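# Lift the yellow foam block from under a desk onto it

## Task

A yellow foam block sits on the floor beneath one of the desks. Move it up so it rests on the top surface of that same desk, directly on the desktop and not on any other item there. The block must stay put by itself once the robot lets go; the robot must not tip over or finish leaning.

## Robot and tools

Robot: a Hello Robot Stretch 3 with one arm. It has a two-wheeled base (0.33 m long, 0.34 m wide), a lift on a vertical mast, and a telescoping arm that reaches out to the robot's right side. Since the arm only points sideways, you bring the gripper forward or back by driving the base. Spinning in place pivots around the point midway between the drive wheels, 0.05 m behind the front edge. With the arm pulled in and the wrist folded, that spin covers a circle of 0.28 m radius; an unfolded, level gripper reaches beyond it. Objects may occasionally get nudged by something outside your control.

Frames: the base frame has its origin on the floor between the drive wheels, x forward, y to the left, z up. hand_pose is reported in this frame, at the point where closed fingertips meet; with all wrist joints at zero its x axis points up, y back toward the mast, z toward the rear. The odometry frame is the base frame as it was at scene start. base_odometry counts wheel rotation only, so wheel slip shows up as travel; heading runs -3.142 to 3.142, positive to the left.

execute_actions: argument "actions" is a list holding one action (or empty, which just reports state and images). An action may contain "base", "joints", or both, plus optional "contact_limits"; its motions start at once and may finish at different times. "base" holds exactly one command, and both are offsets from where the base last reported itself: {"translate_m": d} drives straight d metres, forward positive, range -1 to 1; {"rotate_rad": d} spins by d radians, counter-clockwise (left) positive, range -3.2 to 3.2. No sideways motion. "joints" is a single object of absolute targets keyed by name: lift_m 0 to 1.1 (arm height on mast); arm_m 0 to 0.52 (extension); wrist_yaw_rad -1.345 to 4.42 (0 along the arm, positive swings toward the front, 3.0 folds over the base); wrist_pitch_rad -1.57 to 0.451 (0 level, negative tips fingers down); wrist_roll_rad -2.911 to 2.911 (0 = fingers side by side, level); gripper_m -0.089 to 0.179 (larger is wider; real fingertip gap is about 0.007 less when nearly shut, 0.025 less when fully open, zero below 0.007); head_pan_rad -3.953 to 1.73 (0 forward, positive left, -1.57 looks along the arm); head_tilt_rad -1.53 to 0.419 (negative looks down). Done tolerances: ±0.004 for lift, arm, gripper; ±0.02 for yaw, roll, head; ±0.05 for pitch. An action lasts at most 15 s. Joints or base you omit may still be driving at earlier targets. Any unknown key or out-of-range number rejects the whole call. "contact_limits" accepts only arm_m, a motor_effort percentage 1 to 100 at which the arm halts (contact_stop); smaller is softer but too small stops immediately; it also caps holding force until the next action, and values above the maximum are clipped. "cameras" lists head_camera, nav_camera, wrist_camera or all; omitted/null/["all"] gives all, [] gives none. Both head cameras move with head pan/tilt; wrist_camera rides on the gripper.

wait: {"seconds": 0 to 10}; commands nothing and returns state and images. zoom_image: {"camera", "region": [x0, y0, x1, y1]} in pixels from the top-left, at most 504 by 504, on the latest full image. finished_scene: {"scene": n}; irreversible, call only once the block rests on the desk on its own, and its result reveals the next task. After a summary, begin with an empty execute_actions to learn the current scene.

Results: base_status and joint_status tell how each motion ended: done (for the base, wheels turned the full amount even if slipping), off_target (stopped short, may still push), contact_stop, time_out, torque_fault (old target dropped; it holds where it stopped unless slack or disabled). on_its_own covers uncommanded parts; "held at" gives the held target, not the position. A stop in one call cancels the later calls in that reply. The arm and lift halt and go limp when pushing firmly on something; a limp lift may sag under load, and closing fingers on a surface raises it. Base, wrist and head have no contact stop. A wrist servo that strains for several seconds shuts off for 10 s. motor_effort: percent of maximum, positive toward larger joint values (positive wheel effort drives forward), bracketed peak; readings carry fixed bias and noise. lidar_m: 12 distances from the base origin, 30-degree sectors starting straight ahead and going counter-clockwise (4th left, 7th behind, 10th right), range 0.15 to 12 m, scanning a plane 0.17 m high, so desk legs but not tops; "-" means nothing seen; the robot's own parts can hide sectors 5, 6, 9, 10. wrist_depth_mm (45 to 1000) and head_depth_mm (280 to 4000, image sideways) are 7x7 grids of median depths. base_tilt gives forward/right lean in degrees with a fixed offset up to about 4. turned_by_wheels and turned_by_imu give rotation since the last result.

Speed: full speed only when stowed (lift_m < 0.30, arm_m < 0.03, wrist_yaw_rad > 2.54); otherwise 0.10 m/s and 0.63 rad/s. Fold or unfold the wrist only with lift_m 0.32 to 0.95, wrist_pitch_rad -0.4 and roll near 0; once folded the lift can go down to 0.25. With yaw below -0.4 keep pitch at -0.5 or lower. Gripping: command gripper_m below the block's width; release by going at least 0.02 above the touch value; the reading does not prove a grasp.

Avoid: dropping or slamming the block, hard pushes, arm pushing on something rigid with the gripper above about 0.45 m (risk of tipping, worse after a prior contact_stop or with a raised limit), driving while the gripper hooks something fixed, and snagging furniture (especially reversing). If leaning, reverse the last move in small steps, pull the gripper free, and lower lift_m to about 0.2. The simulation keeps running while you think, and shorter robot motion time is better.

Each tool is called after "Request:" as name(argument=value, ...) on one line, values as JSON.

## Session

Request:
execute_actions(actions=[])

Scene clock: 0.00 s.
base_odometry: x=+0.000 y=+0.000 heading=+0.000 (m, m, rad; odometry frame)
turned_by_wheels: +0.000 (rad since the last result)
turned_by_imu: +0.000 (rad since the last result)
base_tilt: forward=-1.4 right=-1.4 (deg)
lidar_m: 0.81 0.82 0.99 1.88 1.89 1.02 0.91 0.92 1.11 1.57 1.44 0.90
head_depth_mm: 833 839 848 856 863 870 881 / 810 817 824 834 842 848 857 / 792 800 806 812 820 827 835 / 774 782 788 790 796 808 813 / 753 762 766 772 782 787 793 / 738 743 750 756 762 768 773 / 720 726 731 737 742 749 756
base_status: not commanded
joint_positions: lift_m=+0.580 arm_m=-0.003 wrist_yaw_rad=+3.053 wrist_pitch_rad=-0.555 wrist_roll_rad=+0.019 gripper_m=+0.037 head_pan_rad=+0.004 head_tilt_rad=+0.015
joint_status: not commanded
motor_effort: left_wheel=-1 right_wheel=+0 lift_m=+21 arm_m=+0 wrist_yaw_rad=-1 wrist_pitch_rad=+6 wrist_roll_rad=+1 gripper_m=+0 head_pan_rad=+0 head_tilt_rad=+3 (%)
hand_pose: x=-0.0032 y=+0.0621 z=+0.5634 quat_wxyz=(+0.225, +0.694, +0.162, +0.665) (m; base frame)
wrist_depth_mm: - - - - - - 841 / - - - - - - 855 / - - - - - - 870 / - - - - - - 895 / 880 886 - 896 921 940 875 / 782 788 - 791 824 808 809 / 690 697 688 702 699 711 719
pictures: head_camera (sideways: a quarter turn clockwise sets it upright), nav_camera (sideways: a quarter turn counterclockwise sets it upright), wrist_camera
Images, in order (width x height): head_camera 896x504, nav_camera 672x504, wrist_camera 644x364.

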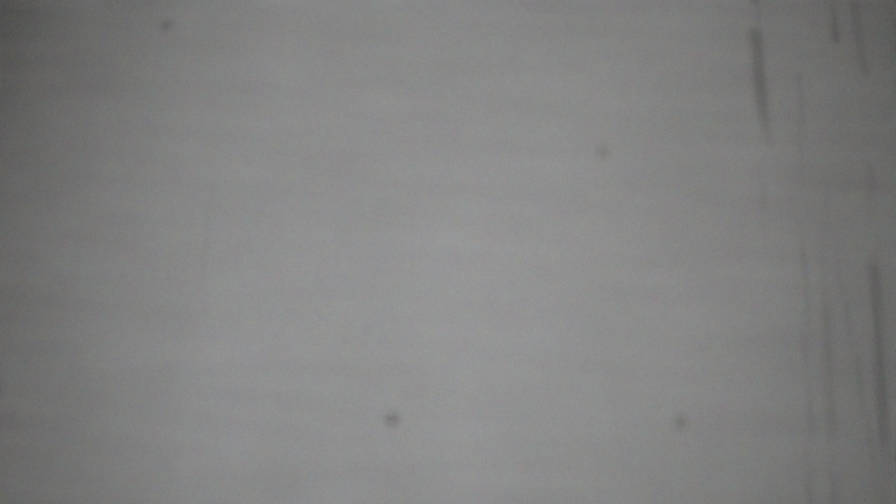

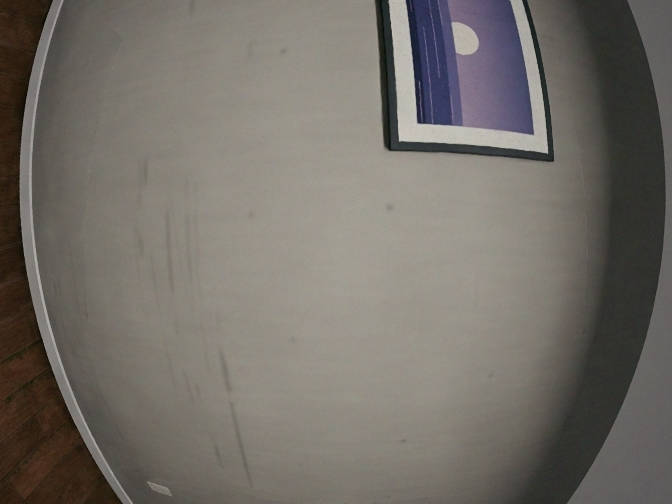

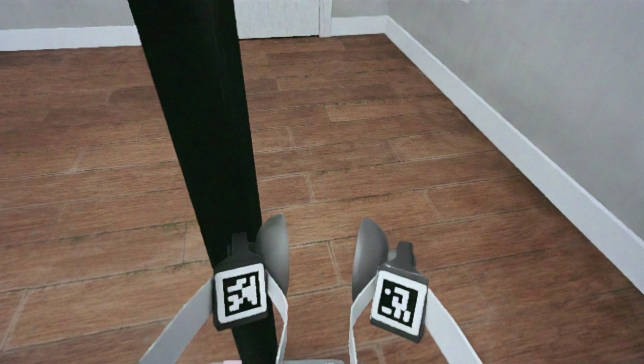

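Request:
execute_actions(actions=[{"joints":{"head_pan_rad":-2.0,"head_tilt_rad":-0.6,"lift_m":0.27,"wrist_pitch_rad":-0.4}}], cameras=["nav_camera"])

Request:
execute_actions(actions=[{"joints":{"head_pan_rad":-3.9}}], cameras=["nav_camera"])

Scene clock: 4.27 s.
base_odometry: x=+0.000 y=+0.000 heading=+0.000 (m, m, rad; odometry frame)
turned_by_wheels: +0.000 (rad since the last result)
turned_by_imu: +0.000 (rad since the last result)
base_tilt: forward=-1.4 right=-1.4 (deg)
lidar_m: 0.81 0.81 0.99 1.88 1.89 1.02 0.91 0.92 1.11 1.57 1.44 0.90
head_depth_mm: 967 1030 1109 1197 1298 1394 1253 / 1071 1148 1248 1356 1494 1467 1247 / 1197 1304 1416 1575 1669 1461 1238 / 1357 1496 1648 1855 1756 1456 1230 / 1567 1741 1975 2101 1725 1433 1220 / 1737 1927 2155 2181 1724 1425 1218 / 1645 1799 2011 2127 1706 1420 1206
base_status: not commanded
joint_positions: lift_m=+0.270 arm_m=-0.003 wrist_yaw_rad=+3.053 wrist_pitch_rad=-0.422 wrist_roll_rad=+0.019 gripper_m=+0.037 head_pan_rad=-1.993 head_tilt_rad=-0.592
joint_status: all done
motor_effort: left_wheel=+0(0) right_wheel=+0(0) lift_m=+12(18) arm_m=+0(1) wrist_yaw_rad=-1(0) wrist_pitch_rad=+10(11) wrist_roll_rad=+1(1) gripper_m=+0(0) head_pan_rad=-3(30) head_tilt_rad=-4(34) (%)
hand_pose: x=-0.0015 y=+0.0809 z=+0.2823 quat_wxyz=(+0.180, +0.703, +0.116, +0.678) (m; base frame)
wrist_depth_mm: - - - - - - 827 / - - - - - - 842 / 871 867 938 924 946 969 846 / 690 690 707 734 738 744 760 / 574 570 - 592 605 610 614 / 485 504 - 525 525 508 520 / - - - - 425 445 446
pictures: nav_camera (sideways: a quarter turn counterclockwise sets it upright)
Images, in order (width x height): nav_camera 672x504.

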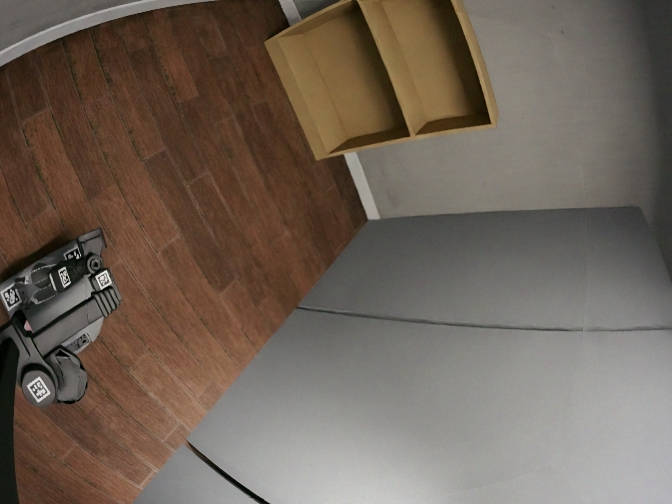

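Scene clock: 5.73 s.
base_odometry: x=+0.000 y=+0.000 heading=+0.000 (m, m, rad; odometry frame)
turned_by_wheels: +0.000 (rad since the last result)
turned_by_imu: +0.000 (rad since the last result)
base_tilt: forward=-1.3 right=-1.5 (deg)
lidar_m: 0.81 0.82 0.99 1.89 1.89 1.01 0.91 0.92 1.11 1.57 1.44 0.90
head_depth_mm: - - - - - 1412 1253 / 1798 - - - - - - / 1916 2100 2338 2238 1826 - - / 2033 2269 2526 2199 1748 1442 1232 / 2201 2439 2685 2189 1736 1434 1223 / 1072 1185 1316 1472 1625 1429 1214 / 972 1068 1169 1292 1447 1420 1210
base_status: not commanded
joint_positions: lift_m=+0.270 arm_m=-0.003 wrist_yaw_rad=+3.053 wrist_pitch_rad=-0.422 wrist_roll_rad=+0.019 gripper_m=+0.037 head_pan_rad=-3.893 head_tilt_rad=-0.592
joint_status: all done
motor_effort: left_wheel=-1(1) right_wheel=-1(1) lift_m=+12(12) arm_m=-1(0) wrist_yaw_rad=+0(0) wrist_pitch_rad=+10(10) wrist_roll_rad=+1(1) gripper_m=+0(0) head_pan_rad=-2(33) head_tilt_rad=-3(3) (%)
hand_pose: x=-0.0015 y=+0.0809 z=+0.2823 quat_wxyz=(+0.180, +0.703, +0.116, +0.678) (m; base frame)
wrist_depth_mm: - - - - - - 834 / - - - - - - 854 / 863 881 928 932 950 969 844 / 686 693 711 721 730 744 753 / 574 572 - 594 609 607 620 / 486 506 - 524 528 510 517 / - - - - 426 440 452
pictures: nav_camera (sideways: a quarter turn counterclockwise sets it upright)
Images, in order (width x height): nav_camera 672x504.

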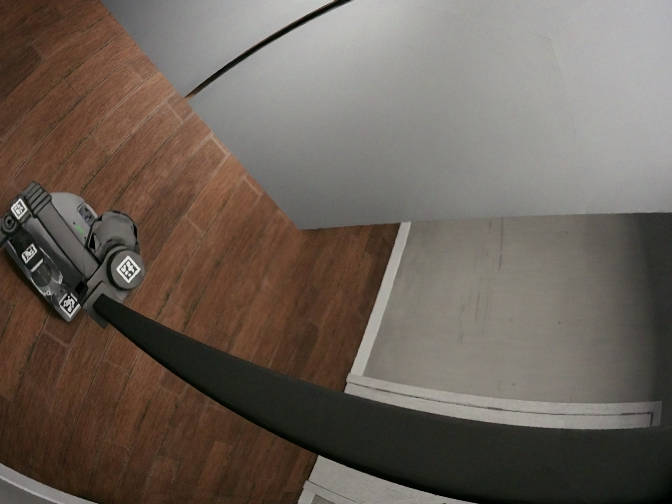

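Gap at back-left.

Request:
execute_actions(actions=[{"base":{"rotate_rad":2.2},"joints":{"head_pan_rad":1.2}}], cameras=[])

Request:
execute_actions(actions=[{"base":{"translate_m":1}}], cameras=[])

Request:
execute_actions(actions=[{"base":{"translate_m":0.5}}], cameras=["nav_camera"])

Scene clock: 9.13 s.
base_odometry: x=+0.000 y=+0.000 heading=+2.200 (m, m, rad; odometry frame)
turned_by_wheels: +2.200 (rad since the last result)
turned_by_imu: +2.179 (rad since the last result)
base_tilt: forward=-1.3 right=-1.5 (deg)
lidar_m: 1.91 0.98 0.91 0.92 1.17 1.57 1.30 0.87 0.81 0.82 1.05 1.88
head_depth_mm: 752 840 942 1082 1261 1426 1255 / 754 838 946 1082 1270 1427 1243 / 767 842 945 1088 1271 1418 1238 / 770 874 969 1117 1304 1418 1228 / 761 849 958 1098 1283 1428 1219 / 762 851 963 1101 1290 1418 1216 / 766 853 964 1107 1292 1409 1204
base_status: done
joint_positions: lift_m=+0.270 arm_m=-0.003 wrist_yaw_rad=+3.053 wrist_pitch_rad=-0.422 wrist_roll_rad=+0.019 gripper_m=+0.037 head_pan_rad=+1.193 head_tilt_rad=-0.593
joint_status: all done
motor_effort: left_wheel=-1(7) right_wheel=+1(7) lift_m=+12(12) arm_m=+0(1) wrist_yaw_rad=-1(1) wrist_pitch_rad=+10(10) wrist_roll_rad=+0(1) gripper_m=+0(0) head_pan_rad=+3(32) head_tilt_rad=-4(3) (%)
hand_pose: x=-0.0015 y=+0.0809 z=+0.2823 quat_wxyz=(+0.180, +0.703, +0.116, +0.678) (m; base frame)
wrist_depth_mm: - - - 989 857 807 759 / - - - - 943 855 794 / 862 889 924 911 924 902 848 / 694 693 710 724 728 748 764 / 568 576 - 589 618 605 623 / 486 502 - 528 522 516 514 / - - - - 425 442 450
pictures: none
No camera images: the call's "cameras" was empty. Leave "cameras" out to get every camera's image.

Scene clock: 14.07 s.
base_odometry: x=-0.588 y=+0.809 heading=+2.200 (m, m, rad; odometry frame)
turned_by_wheels: +0.000 (rad since the last result)
turned_by_imu: +0.004 (rad since the last result)
base_tilt: forward=-1.3 right=-1.5 (deg)
lidar_m: 1.01 1.30 0.51 0.52 0.66 1.45 1.94 1.30 1.22 1.24 1.05 0.97
head_depth_mm: 3075 3326 2987 2283 1802 1476 1251 / 3090 3437 3080 2257 1769 1463 1244 / 414 3348 2904 2239 1757 1459 1233 / 403 448 505 579 691 866 1178 / 404 450 507 580 680 818 1034 / 405 451 510 582 683 826 1041 / 407 453 512 586 689 832 1054
base_status: done
joint_positions: lift_m=+0.270 arm_m=-0.003 wrist_yaw_rad=+3.053 wrist_pitch_rad=-0.421 wrist_roll_rad=+0.019 gripper_m=+0.037 head_pan_rad=+1.193 head_tilt_rad=-0.593
joint_status: not commanded
motor_effort: left_wheel=-1(5) right_wheel=+1(4) lift_m=+13(13) arm_m=+0(1) wrist_yaw_rad=+0(0) wrist_pitch_rad=+10(10) wrist_roll_rad=+1(1) gripper_m=+0(1) head_pan_rad=+3(3) head_tilt_rad=-3(3) (%)
hand_pose: x=-0.0015 y=+0.0809 z=+0.2824 quat_wxyz=(+0.180, +0.703, +0.116, +0.678) (m; base frame)
wrist_depth_mm: 791 716 591 558 506 - - / 878 780 648 597 542 - - / 879 839 707 655 592 959 981 / 689 694 718 692 635 749 751 / 569 573 - 585 611 607 615 / 487 504 - 521 527 512 517 / - - - - 428 445 450
pictures: none
No camera images: the call's "cameras" was empty. Leave "cameras" out to get every camera's image.

Scene clock: 17.30 s.
base_odometry: x=-0.883 y=+1.213 heading=+2.200 (m, m, rad; odometry frame)
turned_by_wheels: +0.000 (rad since the last result)
turned_by_imu: +0.002 (rad since the last result)
base_tilt: forward=-1.4 right=-1.4 (deg)
lidar_m: 0.56 0.72 1.58 0.64 0.60 0.87 2.25 1.52 1.42 0.85 0.56 0.55
head_depth_mm: 1909 1815 1749 1680 1608 1431 1254 / 2831 2884 2645 2165 1785 1455 1243 / 2926 3273 3020 2232 1762 1453 1235 / 2949 3288 2997 2208 1752 1448 1230 / 2910 3252 2952 2173 1730 1442 1225 / 2893 3296 2895 2153 1716 1417 1212 / 2894 3297 2865 2137 1697 1410 1203
base_status: done
joint_positions: lift_m=+0.270 arm_m=-0.003 wrist_yaw_rad=+3.053 wrist_pitch_rad=-0.421 wrist_roll_rad=+0.019 gripper_m=+0.037 head_pan_rad=+1.193 head_tilt_rad=-0.593
joint_status: not commanded
motor_effort: left_wheel=-1(4) right_wheel=+1(5) lift_m=+13(13) arm_m=+0(0) wrist_yaw_rad=+0(1) wrist_pitch_rad=+10(10) wrist_roll_rad=+1(1) gripper_m=+0(0) head_pan_rad=+3(3) head_tilt_rad=-3(4) (%)
hand_pose: x=-0.0015 y=+0.0809 z=+0.2824 quat_wxyz=(+0.180, +0.703, +0.116, +0.678) (m; base frame)
wrist_depth_mm: 488 454 732 - - - - / 543 498 768 - - - - / 635 550 823 923 948 981 971 / 672 618 723 710 730 744 760 / 573 578 - 591 604 609 611 / 486 509 - 523 526 513 521 / - - - - 427 443 450
pictures: nav_camera (sideways: a quarter turn counterclockwise sets it upright)
Images, in order (width x height): nav_camera 672x504.

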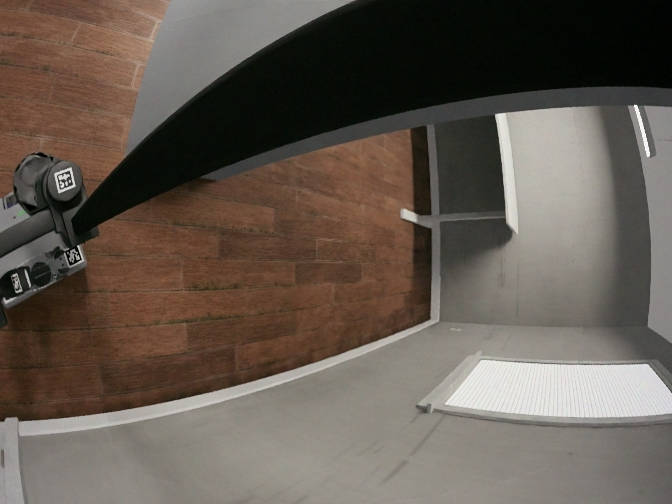

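Request:
execute_actions(actions=[{"base":{"rotate_rad":1.2},"joints":{"head_pan_rad":0.7}}], cameras=[])

Request:
execute_actions(actions=[{"base":{"translate_m":1}}], cameras=[])

Request:
execute_actions(actions=[{"base":{"translate_m":0.6}}])

Scene clock: 19.93 s.
base_odometry: x=-0.883 y=+1.213 heading=-2.883 (m, m, rad; odometry frame)
turned_by_wheels: +1.200 (rad since the last result)
turned_by_imu: +1.188 (rad since the last result)
base_tilt: forward=-1.3 right=-1.4 (deg)
lidar_m: 2.50 0.55 0.51 1.39 1.94 1.46 1.42 0.73 0.56 0.55 0.58 0.82
head_depth_mm: 3067 3411 3142 2294 1796 1474 1251 / 629 733 2662 2183 1787 1467 1245 / 555 635 740 886 1120 1376 1239 / 497 559 640 746 896 1122 1224 / 449 500 563 644 750 902 1141 / 410 454 508 581 686 853 1133 / 413 472 551 661 826 1113 1203
base_status: done
joint_positions: lift_m=+0.270 arm_m=-0.003 wrist_yaw_rad=+3.053 wrist_pitch_rad=-0.421 wrist_roll_rad=+0.019 gripper_m=+0.037 head_pan_rad=+0.707 head_tilt_rad=-0.593
joint_status: all done
motor_effort: left_wheel=-2(6) right_wheel=+1(7) lift_m=+13(13) arm_m=+1(1) wrist_yaw_rad=-1(0) wrist_pitch_rad=+10(10) wrist_roll_rad=+1(0) gripper_m=+0(0) head_pan_rad=-2(23) head_tilt_rad=-4(4) (%)
hand_pose: x=-0.0015 y=+0.0809 z=+0.2824 quat_wxyz=(+0.180, +0.703, +0.116, +0.678) (m; base frame)
wrist_depth_mm: - - - - - 606 425 / - - - - - 593 456 / 879 862 935 932 914 586 496 / 693 693 704 715 736 583 551 / 569 576 - 595 611 584 598 / 483 503 - 524 520 511 520 / - - - - 427 444 447
pictures: none
No camera images: the call's "cameras" was empty. Leave "cameras" out to get every camera's image.

Scene clock: 24.87 s.
base_odometry: x=-1.849 y=+0.958 heading=-2.884 (m, m, rad; odometry frame)
turned_by_wheels: +0.000 (rad since the last result)
turned_by_imu: +0.004 (rad since the last result)
base_tilt: forward=-1.3 right=-1.4 (deg)
lidar_m: 1.90 2.46 2.99 1.26 0.47 0.55 1.93 0.81 0.61 0.59 0.62 0.88
head_depth_mm: 2154 2360 2573 2283 1794 1480 1244 / 2298 2543 2793 2252 1779 1464 1242 / 2400 2802 2917 2226 1761 1449 1238 / 2666 3017 2795 2196 1739 1446 1233 / 2991 3388 2959 2191 1729 1436 1221 / 3324 3663 2911 2137 1727 1422 1210 / 3202 3498 2830 2135 1704 1411 1206
base_status: done
joint_positions: lift_m=+0.270 arm_m=-0.003 wrist_yaw_rad=+3.053 wrist_pitch_rad=-0.421 wrist_roll_rad=+0.019 gripper_m=+0.037 head_pan_rad=+0.707 head_tilt_rad=-0.593
joint_status: not commanded
motor_effort: left_wheel=-1(5) right_wheel=+1(5) lift_m=+13(12) arm_m=-1(0) wrist_yaw_rad=-1(1) wrist_pitch_rad=+10(10) wrist_roll_rad=+1(1) gripper_m=+0(0) head_pan_rad=-2(2) head_tilt_rad=-3(4) (%)
hand_pose: x=-0.0015 y=+0.0809 z=+0.2825 quat_wxyz=(+0.180, +0.703, +0.116, +0.678) (m; base frame)
wrist_depth_mm: 376 384 - - - - - / 408 413 - - - - - / 450 450 917 931 944 959 990 / 498 496 712 720 738 732 761 / 541 541 - 590 607 615 617 / 486 510 - 524 521 512 525 / - - - - 425 444 445
pictures: none
No camera images: the call's "cameras" was empty. Leave "cameras" out to get every camera's image.

Scene clock: 28.43 s.
base_odometry: x=-2.430 y=+0.805 heading=-2.884 (m, m, rad; odometry frame)
turned_by_wheels: +0.000 (rad since the last result)
turned_by_imu: +0.002 (rad since the last result)
base_tilt: forward=-1.3 right=-1.5 (deg)
lidar_m: 1.31 1.33 2.08 2.72 1.57 0.89 2.00 0.84 0.64 0.62 0.65 0.92
head_depth_mm: 1617 1291 1895 2035 1692 1471 1248 / 1741 1259 2063 2184 1770 1457 1247 / 1849 1334 2290 2235 1759 1460 1237 / 1990 1435 2511 2178 1757 1441 1234 / 2177 2454 2673 2170 1732 1436 1215 / 2403 2114 2771 2148 1719 1427 1213 / 2662 3242 2848 2129 1699 1408 1207
base_status: done
joint_positions: lift_m=+0.270 arm_m=-0.003 wrist_yaw_rad=+3.053 wrist_pitch_rad=-0.421 wrist_roll_rad=+0.019 gripper_m=+0.037 head_pan_rad=+0.707 head_tilt_rad=-0.593
joint_status: not commanded
motor_effort: left_wheel=-2(4) right_wheel=+1(5) lift_m=+13(13) arm_m=+0(1) wrist_yaw_rad=-2(1) wrist_pitch_rad=+10(10) wrist_roll_rad=+1(1) gripper_m=+0(0) head_pan_rad=-2(2) head_tilt_rad=-5(3) (%)
hand_pose: x=-0.0015 y=+0.0809 z=+0.2825 quat_wxyz=(+0.180, +0.703, +0.116, +0.678) (m; base frame)
wrist_depth_mm: - - - - - - - / - - - - - - - / 866 887 945 935 936 962 999 / 697 695 711 723 734 734 744 / 572 576 - 595 613 604 618 / 489 505 - 524 524 509 519 / - - - - 425 440 450
pictures: head_camera (sideways: a quarter turn clockwise sets it upright), nav_camera (sideways: a quarter turn counterclockwise sets it upright), wrist_camera
Images, in order (width x height): head_camera 896x504, nav_camera 672x504, wrist_camera 644x364.

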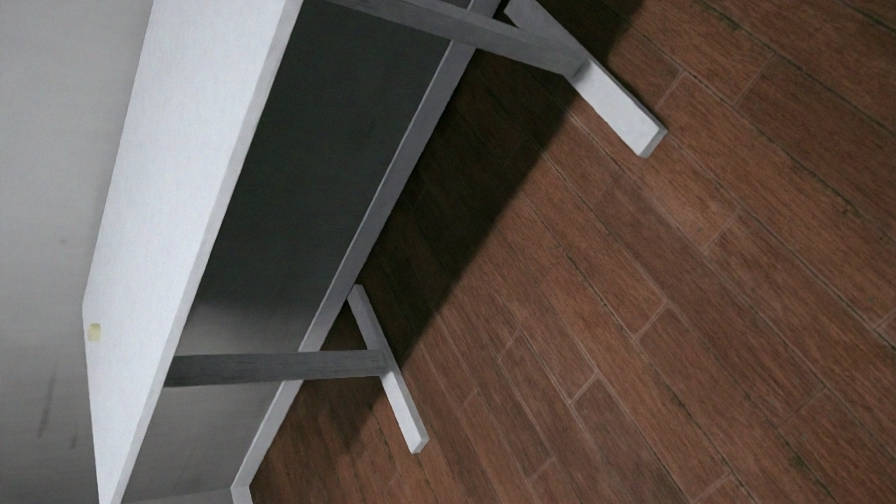

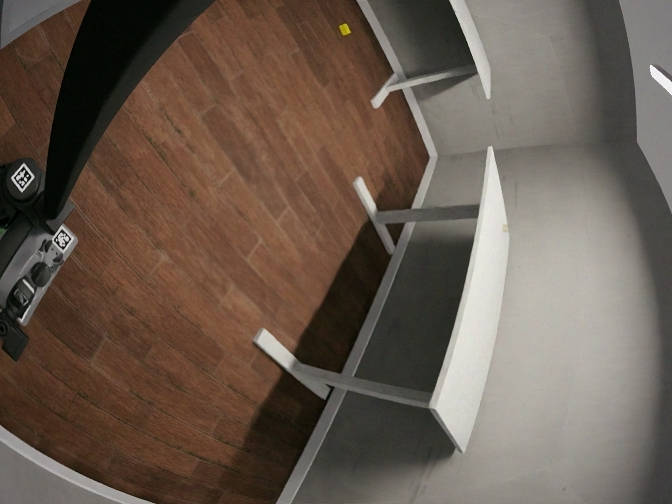

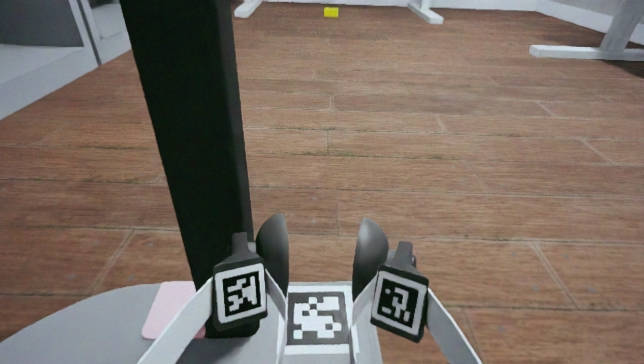

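Request:
execute_actions(actions=[{"base":{"rotate_rad":1.47},"joints":{"head_pan_rad":0,"head_tilt_rad":-0.8}}], cameras=[])

Request:
execute_actions(actions=[{"base":{"translate_m":1}}], cameras=[])

Request:
execute_actions(actions=[{"base":{"translate_m":0.8}}], cameras=["head_camera","nav_camera"])

Scene clock: 32.03 s.
base_odometry: x=-2.430 y=+0.805 heading=-1.414 (m, m, rad; odometry frame)
turned_by_wheels: +1.470 (rad since the last result)
turned_by_imu: +1.454 (rad since the last result)
base_tilt: forward=-1.3 right=-1.4 (deg)
lidar_m: 2.71 1.46 0.89 1.03 0.95 0.66 0.62 0.63 0.82 1.74 1.32 2.08
head_depth_mm: 2937 2851 2197 1806 1530 1323 1165 / 2858 2689 2153 1784 1513 1317 1160 / 2906 2747 2147 1772 1501 1307 1155 / 2894 2716 2122 1752 1493 1297 1144 / 2852 2654 2109 1739 1479 1287 1140 / 2841 2637 2092 1725 1470 1280 1133 / 2789 2593 2061 1708 1467 1272 1128
base_status: done
joint_positions: lift_m=+0.270 arm_m=-0.003 wrist_yaw_rad=+3.053 wrist_pitch_rad=-0.421 wrist_roll_rad=+0.019 gripper_m=+0.037 head_pan_rad=+0.007 head_tilt_rad=-0.790
joint_status: all done
motor_effort: left_wheel=-2(6) right_wheel=+1(6) lift_m=+13(13) arm_m=+0(1) wrist_yaw_rad=+0(0) wrist_pitch_rad=+9(10) wrist_roll_rad=+1(1) gripper_m=+0(0) head_pan_rad=-2(28) head_tilt_rad=-4(23) (%)
hand_pose: x=-0.0015 y=+0.0809 z=+0.2825 quat_wxyz=(+0.180, +0.703, +0.116, +0.678) (m; base frame)
wrist_depth_mm: 948 - - - - - - / 914 - - - - - - / 837 891 935 914 954 966 987 / 690 697 705 730 733 757 783 / 573 583 - 595 610 610 612 / 486 511 - 524 521 514 517 / - - - - 428 443 449
pictures: none
No camera images: the call's "cameras" was empty. Leave "cameras" out to get every camera's image.

Scene clock: 36.97 s.
base_odometry: x=-2.273 y=-0.183 heading=-1.414 (m, m, rad; odometry frame)
turned_by_wheels: +0.000 (rad since the last result)
turned_by_imu: +0.004 (rad since the last result)
base_tilt: forward=-1.4 right=-1.4 (deg)
lidar_m: 2.14 1.46 0.94 0.92 1.08 1.71 1.61 1.63 1.31 1.67 1.38 1.81
head_depth_mm: 1628 2301 2217 1812 1529 1321 1169 / 1972 2242 2109 1792 1519 1313 1157 / 1960 2273 2151 1763 1513 1303 1154 / 1941 2254 2125 1756 1495 1297 1144 / 1947 2238 2117 1737 1483 1291 1139 / 1919 2227 2075 1716 1462 1282 1132 / 1912 2198 2058 1718 1456 1272 1127
base_status: done
joint_positions: lift_m=+0.270 arm_m=-0.003 wrist_yaw_rad=+3.053 wrist_pitch_rad=-0.421 wrist_roll_rad=+0.019 gripper_m=+0.037 head_pan_rad=+0.007 head_tilt_rad=-0.791
joint_status: not commanded
motor_effort: left_wheel=-2(6) right_wheel=+1(7) lift_m=+13(12) arm_m=+0(1) wrist_yaw_rad=+0(0) wrist_pitch_rad=+10(10) wrist_roll_rad=+1(1) gripper_m=+0(0) head_pan_rad=-2(2) head_tilt_rad=-4(4) (%)
hand_pose: x=-0.0015 y=+0.0809 z=+0.2825 quat_wxyz=(+0.180, +0.703, +0.116, +0.678) (m; base frame)
wrist_depth_mm: 918 - - - - - - / 927 970 - - - - - / 868 876 917 931 950 970 970 / 692 708 712 723 735 745 760 / 569 585 - 587 612 608 615 / 488 508 - 527 527 517 521 / - - - - 429 443 450
pictures: none
No camera images: the call's "cameras" was empty. Leave "cameras" out to get every camera's image.

Scene clock: 41.43 s.
base_odometry: x=-2.148 y=-0.973 heading=-1.414 (m, m, rad; odometry frame)
turned_by_wheels: +0.000 (rad since the last result)
turned_by_imu: +0.003 (rad since the last result)
base_tilt: forward=-1.3 right=-1.5 (deg)
lidar_m: 1.35 1.09 1.02 1.15 1.42 1.69 2.39 1.76 1.71 1.17 1.66 1.07
head_depth_mm: 1001 719 1675 1566 1502 1322 1166 / 983 705 1665 1781 1515 1314 1160 / 962 696 1662 1777 1498 1312 1147 / 941 690 1647 1751 1493 1299 1152 / 923 680 1640 1733 1478 1289 1139 / 908 671 1622 1729 1470 1278 1136 / 895 662 1607 1703 1466 1271 1123
base_status: done
joint_positions: lift_m=+0.270 arm_m=-0.003 wrist_yaw_rad=+3.053 wrist_pitch_rad=-0.421 wrist_roll_rad=+0.019 gripper_m=+0.037 head_pan_rad=+0.007 head_tilt_rad=-0.791
joint_status: not commanded
motor_effort: left_wheel=-2(4) right_wheel=+1(6) lift_m=+13(12) arm_m=+0(0) wrist_yaw_rad=-1(1) wrist_pitch_rad=+10(10) wrist_roll_rad=+1(1) gripper_m=+0(0) head_pan_rad=-2(2) head_tilt_rad=-5(4) (%)
hand_pose: x=-0.0015 y=+0.0809 z=+0.2825 quat_wxyz=(+0.179, +0.703, +0.116, +0.678) (m; base frame)
wrist_depth_mm: - 967 - - - - - / 953 975 - - - - - / 855 879 954 909 944 958 974 / 688 706 715 711 726 741 743 / 569 576 - 596 612 608 618 / 489 508 - 523 527 512 519 / - - - - 428 442 447
pictures: head_camera (sideways: a quarter turn clockwise sets it upright), nav_camera (sideways: a quarter turn counterclockwise sets it upright)
Images, in order (width x height): head_camera 896x504, nav_camera 672x504.

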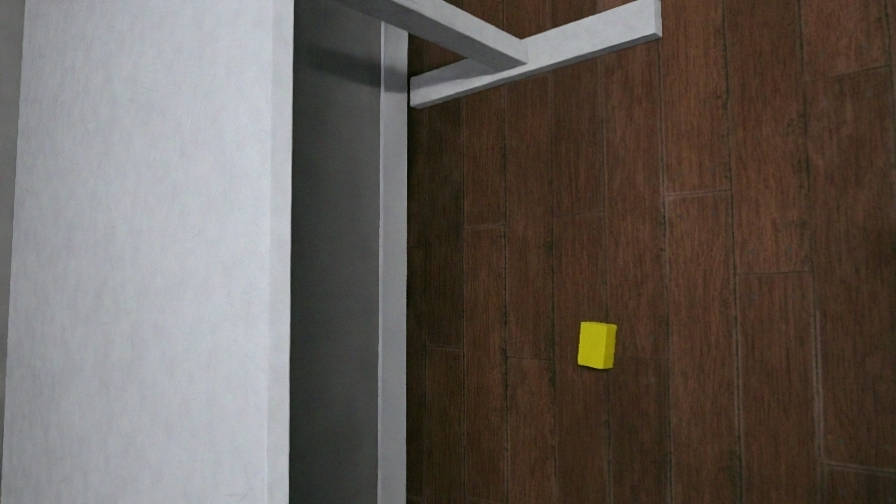

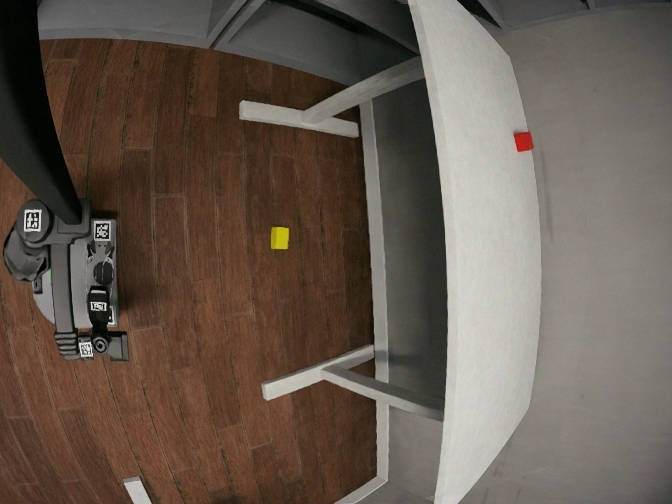

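Request:
execute_actions(actions=[{"base":{"translate_m":0.08},"joints":{"lift_m":0.34}}], cameras=[])

Request:
execute_actions(actions=[{"base":{"rotate_rad":1.7},"joints":{"wrist_yaw_rad":0,"gripper_m":0.17,"head_pan_rad":-1.57,"head_tilt_rad":-1.0,"arm_m":0.1}}])

Scene clock: 44.20 s.
base_odometry: x=-2.136 y=-1.052 heading=-1.414 (m, m, rad; odometry frame)
turned_by_wheels: +0.000 (rad since the last result)
turned_by_imu: +0.000 (rad since the last result)
base_tilt: forward=-1.4 right=-1.4 (deg)
lidar_m: 1.28 1.03 1.00 0.99 1.14 1.76 2.47 1.82 1.71 1.18 1.65 1.00
head_depth_mm: 1000 719 599 1708 1466 1320 1166 / 980 709 592 1745 1517 1313 1160 / 959 699 584 1737 1509 1301 1155 / 945 688 578 1725 1493 1302 1146 / 924 679 572 1718 1476 1289 1138 / 906 669 565 1694 1459 1276 1131 / 893 662 559 1682 1457 1273 1127
base_status: done
joint_positions: lift_m=+0.340 arm_m=-0.003 wrist_yaw_rad=+3.053 wrist_pitch_rad=-0.421 wrist_roll_rad=+0.019 gripper_m=+0.037 head_pan_rad=+0.007 head_tilt_rad=-0.791
joint_status: all done
motor_effort: left_wheel=-1(6) right_wheel=+0(7) lift_m=+30(29) arm_m=+0(0) wrist_yaw_rad=+0(0) wrist_pitch_rad=+10(10) wrist_roll_rad=+1(1) gripper_m=+0(0) head_pan_rad=-2(2) head_tilt_rad=-5(4) (%)
hand_pose: x=-0.0015 y=+0.0810 z=+0.3516 quat_wxyz=(+0.179, +0.703, +0.116, +0.678) (m; base frame)
wrist_depth_mm: 904 - - - - - - / 954 - - - - - - / 983 - - - - - - / 800 823 835 853 863 862 873 / 668 676 - 695 717 701 718 / 566 572 - 586 611 602 605 / 496 517 - 539 501 522 525
pictures: none
No camera images: the call's "cameras" was empty. Leave "cameras" out to get every camera's image.

Scene clock: 47.83 s.
base_odometry: x=-2.136 y=-1.052 heading=+0.286 (m, m, rad; odometry frame)
turned_by_wheels: +1.700 (rad since the last result)
turned_by_imu: +1.692 (rad since the last result)
base_tilt: forward=-1.3 right=-1.5 (deg)
lidar_m: 1.39 1.10 1.76 2.47 1.84 1.65 1.18 1.70 1.00 1.28 1.03 0.99
head_depth_mm: 601 533 1686 1536 1381 1251 1135 / 594 537 1693 1526 1365 1239 1142 / 587 531 1691 1515 1362 1228 - / 579 1496 1673 1507 1383 1205 - / 572 1505 1674 1496 1338 1214 1109 / 566 1522 1678 1477 1332 1204 1099 / 559 1545 1656 1470 1329 1196 1092
base_status: done
joint_positions: lift_m=+0.340 arm_m=+0.100 wrist_yaw_rad=+0.003 wrist_pitch_rad=-0.421 wrist_roll_rad=+0.019 gripper_m=+0.170 head_pan_rad=-1.563 head_tilt_rad=-0.987
joint_status: all done
motor_effort: left_wheel=-1(5) right_wheel=+1(4) lift_m=+30(30) arm_m=+1(4) wrist_yaw_rad=-2(4) wrist_pitch_rad=+9(10) wrist_roll_rad=+0(0) gripper_m=+0(84) head_pan_rad=-2(29) head_tilt_rad=-6(25) (%)
hand_pose: x=-0.0209 y=-0.4688 z=+0.3516 quat_wxyz=(+0.685, +0.147, -0.697, -0.148) (m; base frame)
wrist_depth_mm: 944 918 888 876 851 829 802 / - - 973 955 914 903 879 / 997 - - - 976 972 938 / 749 810 829 847 847 885 863 / 661 673 693 691 712 723 705 / - 568 576 592 592 605 614 / 481 501 502 501 511 519 -
pictures: head_camera (sideways: a quarter turn clockwise sets it upright), nav_camera (sideways: a quarter turn counterclockwise sets it upright), wrist_camera
Images, in order (width x height): head_camera 896x504, nav_camera 672x504, wrist_camera 644x364.

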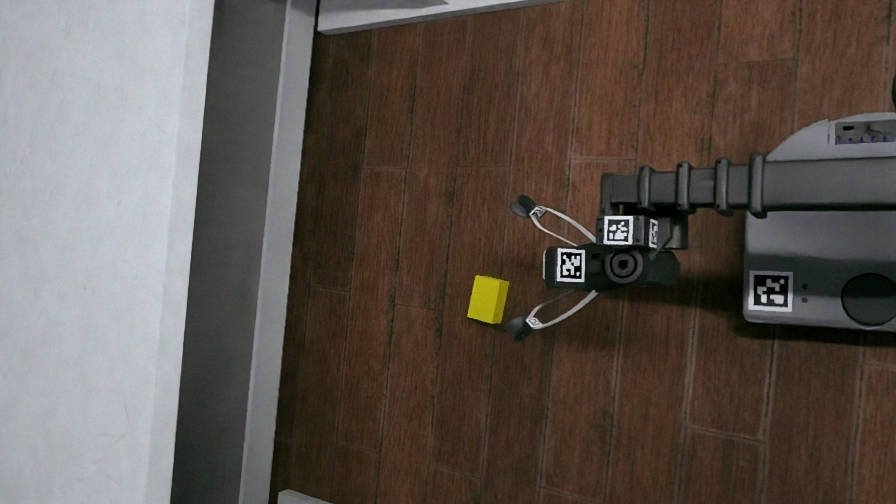

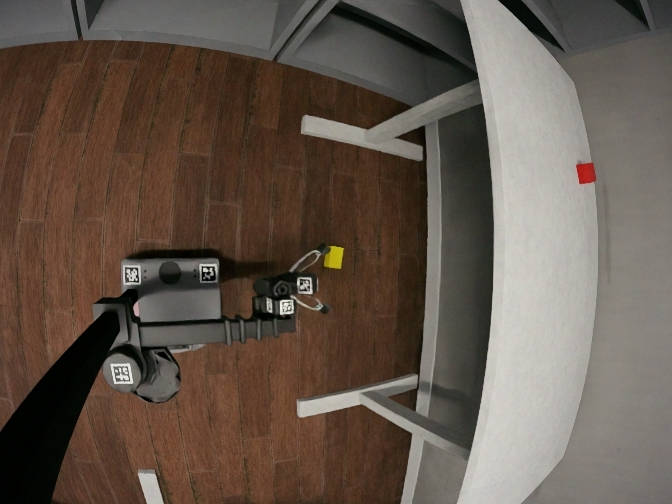

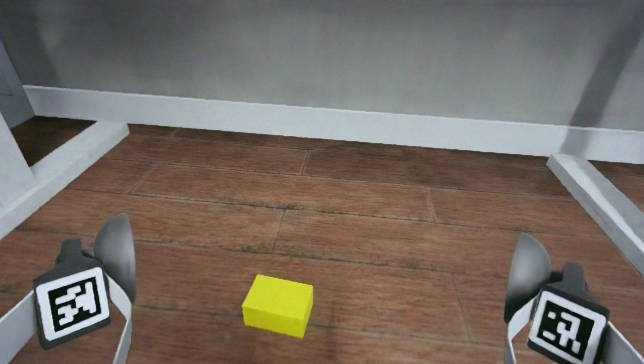

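Request:
execute_actions(actions=[{"base":{"translate_m":0.06},"joints":{"lift_m":0.025,"arm_m":0.22}}], cameras=["head_camera","wrist_camera"])

Scene clock: 51.93 s.
base_odometry: x=-2.078 y=-1.035 heading=+0.286 (m, m, rad; odometry frame)
turned_by_wheels: +0.000 (rad since the last result)
turned_by_imu: +0.000 (rad since the last result)
base_tilt: forward=-1.3 right=-1.3 (deg)
lidar_m: 1.34 1.04 1.73 2.47 1.85 1.71 1.24 1.73 1.04 1.28 0.99 0.94
head_depth_mm: 600 540 1679 1546 1375 1241 1134 / 594 538 1684 1531 1364 1235 1141 / 587 531 1689 1517 1354 1233 - / 579 1497 1681 1504 1389 1222 - / 572 1506 1682 1493 1344 1216 1105 / 566 1525 1666 1481 1326 1205 1101 / 561 1539 1640 1469 1324 1200 1097
base_status: done
joint_positions: lift_m=+0.025 arm_m=+0.220 wrist_yaw_rad=+0.002 wrist_pitch_rad=-0.421 wrist_roll_rad=+0.019 gripper_m=+0.170 head_pan_rad=-1.563 head_tilt_rad=-0.987
joint_status: all done
motor_effort: left_wheel=-1(3) right_wheel=+1(7) lift_m=+12(28) arm_m=+2(2) wrist_yaw_rad=-2(2) wrist_pitch_rad=+10(10) wrist_roll_rad=+0(1) gripper_m=+0(0) head_pan_rad=-2(2) head_tilt_rad=-6(6) (%)
hand_pose: x=-0.0211 y=-0.5888 z=+0.0376 quat_wxyz=(+0.685, +0.147, -0.698, -0.149) (m; base frame)
wrist_depth_mm: 641 743 746 734 716 710 691 / 455 465 485 499 516 534 553 / 336 343 352 258 368 379 384 / 268 270 263 216 275 292 296 / 222 225 227 224 234 239 241 / - 191 194 196 198 200 205 / - 166 168 170 172 173 -
pictures: head_camera (sideways: a quarter turn clockwise sets it upright), wrist_camera
Images, in order (width x height): head_camera 896x504, wrist_camera 644x364.

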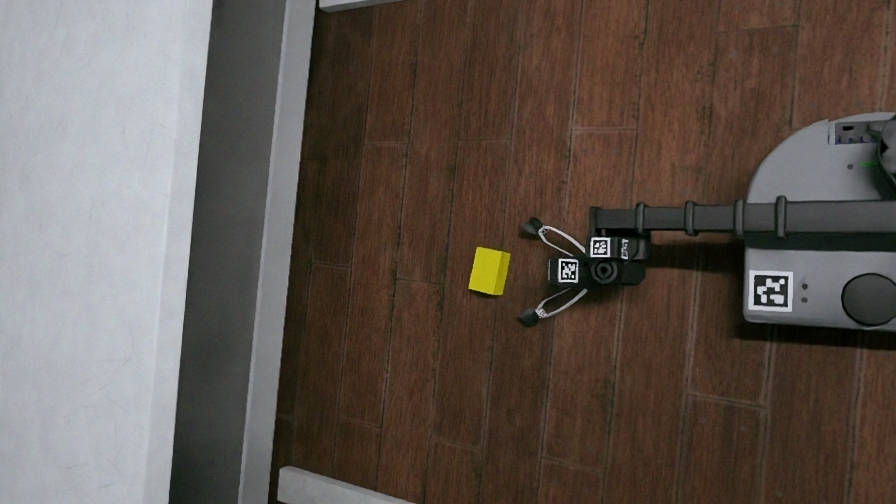

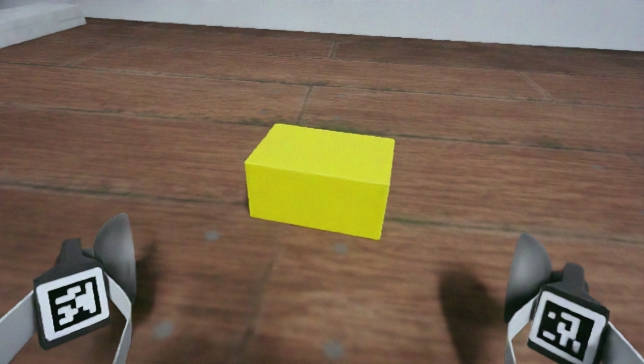

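Request:
execute_actions(actions=[{"joints":{"arm_m":0.305}}], cameras=[])

Request:
execute_actions(actions=[{"joints":{"gripper_m":0.04}}], cameras=[])

Request:
execute_actions(actions=[{"joints":{"arm_m":0,"lift_m":0.8}}])

Scene clock: 54.43 s.
base_odometry: x=-2.078 y=-1.035 heading=+0.286 (m, m, rad; odometry frame)
turned_by_wheels: +0.000 (rad since the last result)
turned_by_imu: +0.000 (rad since the last result)
base_tilt: forward=-1.4 right=-1.5 (deg)
lidar_m: 1.34 1.04 1.72 2.47 1.85 1.71 1.24 1.73 1.04 1.28 0.99 0.94
head_depth_mm: 600 541 1679 1533 1379 1237 1129 / 593 536 1686 1527 1369 1240 1137 / 587 531 1690 1515 1362 1233 - / 579 1502 1680 1507 1313 1230 - / 573 1510 1693 1490 1339 1213 1107 / 566 1528 1671 1476 1329 1206 1104 / 559 1535 1640 1475 1326 1196 1100
base_status: not commanded
joint_positions: lift_m=+0.025 arm_m=+0.305 wrist_yaw_rad=+0.002 wrist_pitch_rad=-0.421 wrist_roll_rad=+0.019 gripper_m=+0.170 head_pan_rad=-1.563 head_tilt_rad=-0.987
joint_status: all done
motor_effort: left_wheel=-2(2) right_wheel=+1(1) lift_m=+12(12) arm_m=+2(1) wrist_yaw_rad=-2(2) wrist_pitch_rad=+9(9) wrist_roll_rad=+1(1) gripper_m=+0(0) head_pan_rad=-2(2) head_tilt_rad=-5(5) (%)
hand_pose: x=-0.0211 y=-0.6738 z=+0.0376 quat_wxyz=(+0.685, +0.147, -0.698, -0.149) (m; base frame)
wrist_depth_mm: 633 677 673 664 647 643 619 / 455 468 481 495 515 531 547 / 336 342 351 359 367 378 384 / 268 271 276 281 285 291 296 / 222 226 169 165 179 238 240 / - 190 148 143 150 200 205 / - 166 164 154 163 173 -
pictures: none
No camera images: the call's "cameras" was empty. Leave "cameras" out to get every camera's image.

Scene clock: 56.23 s.
base_odometry: x=-2.078 y=-1.035 heading=+0.286 (m, m, rad; odometry frame)
turned_by_wheels: +0.000 (rad since the last result)
turned_by_imu: +0.000 (rad since the last result)
base_tilt: forward=-1.3 right=-1.4 (deg)
lidar_m: 1.34 1.04 1.72 2.47 1.85 1.72 1.24 1.74 1.04 1.28 0.99 0.94
head_depth_mm: 600 541 1689 1533 1379 1245 1134 / 592 536 1695 1522 1363 1239 1141 / 586 530 1682 1524 1365 1235 - / 577 1500 1678 1504 1309 1230 - / 573 1518 1677 1497 1340 1215 1107 / 566 1531 1663 1487 1330 1208 1105 / 561 1542 1629 1474 1321 1198 1097
base_status: not commanded
joint_positions: lift_m=+0.025 arm_m=+0.305 wrist_yaw_rad=+0.002 wrist_pitch_rad=-0.421 wrist_roll_rad=+0.019 gripper_m=+0.041 head_pan_rad=-1.563 head_tilt_rad=-0.987
joint_status: all done
motor_effort: left_wheel=-2(2) right_wheel=+1(1) lift_m=+12(12) arm_m=+2(2) wrist_yaw_rad=-2(3) wrist_pitch_rad=+9(10) wrist_roll_rad=+1(1) gripper_m=-22(94) head_pan_rad=-2(2) head_tilt_rad=-6(5) (%)
hand_pose: x=-0.0211 y=-0.6738 z=+0.0376 quat_wxyz=(+0.685, +0.147, -0.698, -0.149) (m; base frame)
wrist_depth_mm: 633 684 682 662 650 638 620 / 456 467 478 493 514 530 548 / 337 341 353 361 368 376 386 / 267 271 276 281 286 291 295 / 221 224 168 163 171 238 241 / 189 196 146 142 140 201 203 / 169 162 162 153 146 172 176
pictures: none
No camera images: the call's "cameras" was empty. Leave "cameras" out to get every camera's image.

Scene clock: 64.10 s.
base_odometry: x=-2.078 y=-1.035 heading=+0.286 (m, m, rad; odometry frame)
turned_by_wheels: +0.000 (rad since the last result)
turned_by_imu: -0.001 (rad since the last result)
base_tilt: forward=-1.3 right=-1.5 (deg)
lidar_m: 1.34 1.04 1.72 2.47 1.85 1.71 1.24 1.73 1.04 1.28 0.99 0.94
head_depth_mm: 600 540 1686 1555 - - - / 594 537 1700 1559 - 1199 1130 / 586 531 1688 1520 - 1203 - / 579 1496 1682 - - 1202 - / 573 1519 1681 1462 1337 1213 1106 / 564 1526 1681 1485 1326 1206 1105 / 561 1541 1626 1467 1321 1198 1095
base_status: not commanded
joint_positions: lift_m=+0.800 arm_m=+0.000 wrist_yaw_rad=+0.002 wrist_pitch_rad=-0.421 wrist_roll_rad=+0.019 gripper_m=+0.047 head_pan_rad=-1.563 head_tilt_rad=-0.987
joint_status: all done
on_its_own: gripper_m is held at +0.046, not at your +0.040, by its stall guard, which is not easing now
motor_effort: left_wheel=-1(2) right_wheel=+1(1) lift_m=+30(33) arm_m=-2(3) wrist_yaw_rad=-2(2) wrist_pitch_rad=+10(9) wrist_roll_rad=+1(1) gripper_m=-20(22) head_pan_rad=-2(1) head_tilt_rad=-6(7) (%)
hand_pose: x=-0.0211 y=-0.3693 z=+0.8116 quat_wxyz=(+0.685, +0.147, -0.698, -0.149) (m; base frame)
wrist_depth_mm: - - - 970 932 922 926 / 693 - - - - - 964 / 741 - - - - - - / - - - - - - - / - - 169 164 172 - - / - 985 146 142 140 - 873 / 980 960 957 153 146 999 998
pictures: head_camera (sideways: a quarter turn clockwise sets it upright), nav_camera (sideways: a quarter turn counterclockwise sets it upright), wrist_camera
Images, in order (width x height): head_camera 896x504, nav_camera 672x504, wrist_camera 644x364.

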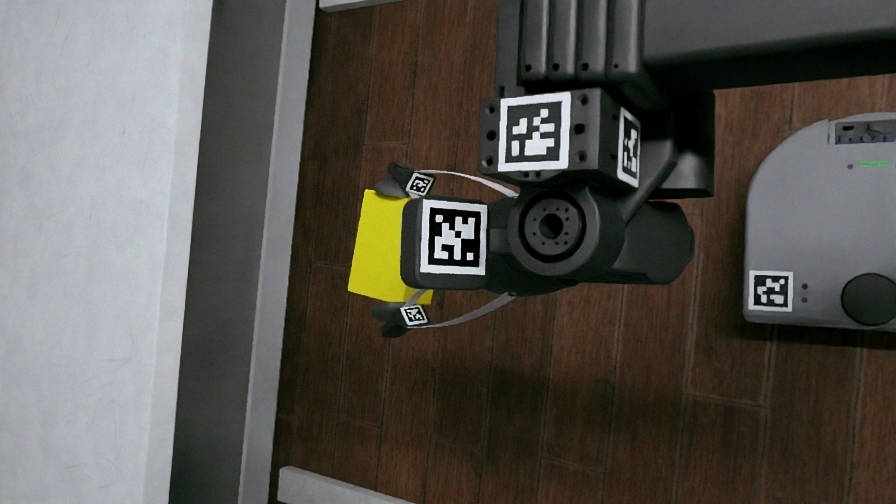

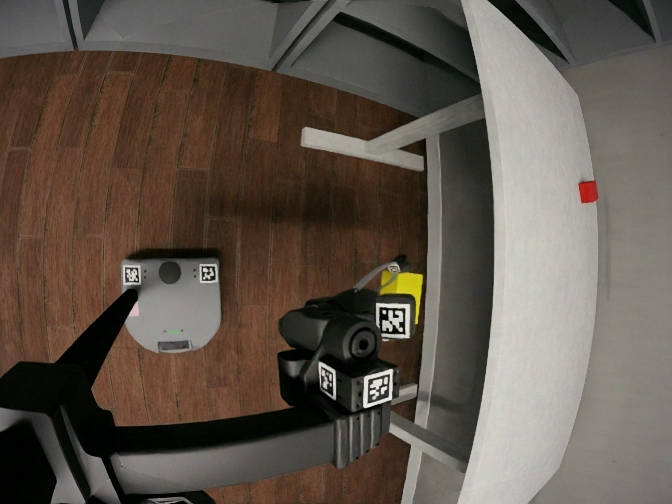

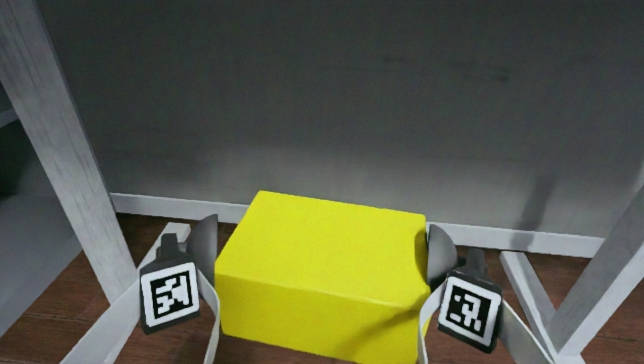

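Request:
execute_actions(actions=[{"joints":{"lift_m":1.06}}], cameras=[])

Request:
execute_actions(actions=[{"joints":{"arm_m":0.3}}], cameras=["wrist_camera"])

Scene clock: 67.80 s.
base_odometry: x=-2.078 y=-1.035 heading=+0.286 (m, m, rad; odometry frame)
turned_by_wheels: +0.000 (rad since the last result)
turned_by_imu: +0.000 (rad since the last result)
base_tilt: forward=-1.3 right=-1.4 (deg)
lidar_m: 1.34 1.05 1.72 2.47 1.85 1.71 1.24 1.74 1.04 1.28 0.99 0.94
head_depth_mm: - - - 1537 1376 1247 1133 / - - - 1489 1369 1236 1142 / - - - 1464 1367 1229 - / 346 - 1686 1503 1346 1231 - / 599 1554 1679 1496 1337 1210 1102 / 567 1526 1677 1478 1336 1200 1103 / 561 1541 1625 1474 1322 1200 1097
base_status: not commanded
joint_positions: lift_m=+1.060 arm_m=+0.000 wrist_yaw_rad=+0.002 wrist_pitch_rad=-0.421 wrist_roll_rad=+0.019 gripper_m=+0.047 head_pan_rad=-1.563 head_tilt_rad=-0.987
joint_status: all done
on_its_own: gripper_m is held at +0.046, not at your +0.040, by its stall guard, which is not easing now
motor_effort: left_wheel=-2(1) right_wheel=+1(1) lift_m=+30(31) arm_m=-2(2) wrist_yaw_rad=-2(2) wrist_pitch_rad=+9(10) wrist_roll_rad=+1(0) gripper_m=-20(20) head_pan_rad=-2(2) head_tilt_rad=-6(4) (%)
hand_pose: x=-0.0211 y=-0.3693 z=+1.0716 quat_wxyz=(+0.685, +0.147, -0.698, -0.149) (m; base frame)
wrist_depth_mm: - - 979 974 945 923 913 / 707 728 737 756 802 821 852 / 521 529 538 552 571 578 605 / 411 419 424 434 441 447 460 / 352 350 168 164 171 365 371 / - 975 146 142 140 329 327 / - - - 153 146 - -
pictures: none
No camera images: the call's "cameras" was empty. Leave "cameras" out to get every camera's image.

Scene clock: 71.23 s.
base_odometry: x=-2.078 y=-1.035 heading=+0.286 (m, m, rad; odometry frame)
turned_by_wheels: +0.000 (rad since the last result)
turned_by_imu: +0.000 (rad since the last result)
base_tilt: forward=-1.4 right=-1.4 (deg)
lidar_m: 1.34 1.04 1.73 2.47 1.85 1.71 1.24 1.73 1.04 1.28 0.99 0.94
head_depth_mm: 602 541 1688 1537 1374 1244 1136 / 594 536 1690 1527 1362 1236 1138 / 585 531 1687 1513 1357 1234 - / 579 1497 1674 1507 1350 1229 - / 572 1517 1687 1494 1338 1213 1108 / 565 1525 1674 1481 1325 1208 1102 / 559 1535 1635 1465 1323 1198 1101
base_status: not commanded
joint_positions: lift_m=+1.060 arm_m=+0.300 wrist_yaw_rad=+0.002 wrist_pitch_rad=-0.421 wrist_roll_rad=+0.019 gripper_m=+0.047 head_pan_rad=-1.563 head_tilt_rad=-0.988
joint_status: all done
on_its_own: gripper_m is held at +0.046, not at your +0.040, by its stall guard, which is not easing now
motor_effort: left_wheel=-2(2) right_wheel=+1(1) lift_m=+30(30) arm_m=+1(4) wrist_yaw_rad=-3(2) wrist_pitch_rad=+10(9) wrist_roll_rad=+1(1) gripper_m=-20(20) head_pan_rad=-2(2) head_tilt_rad=-6(6) (%)
hand_pose: x=-0.0211 y=-0.6688 z=+1.0716 quat_wxyz=(+0.685, +0.147, -0.698, -0.149) (m; base frame)
wrist_depth_mm: 737 714 705 692 667 650 641 / 703 720 726 728 715 697 697 / 522 504 532 545 564 572 587 / 409 412 421 432 439 446 457 / 336 343 168 164 171 366 369 / 289 301 146 142 140 309 312 / 256 249 245 153 146 261 270
pictures: wrist_camera
Images, in order (width x height): wrist_camera 644x364.

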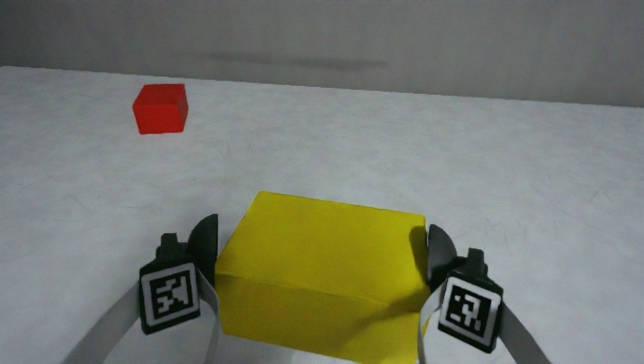

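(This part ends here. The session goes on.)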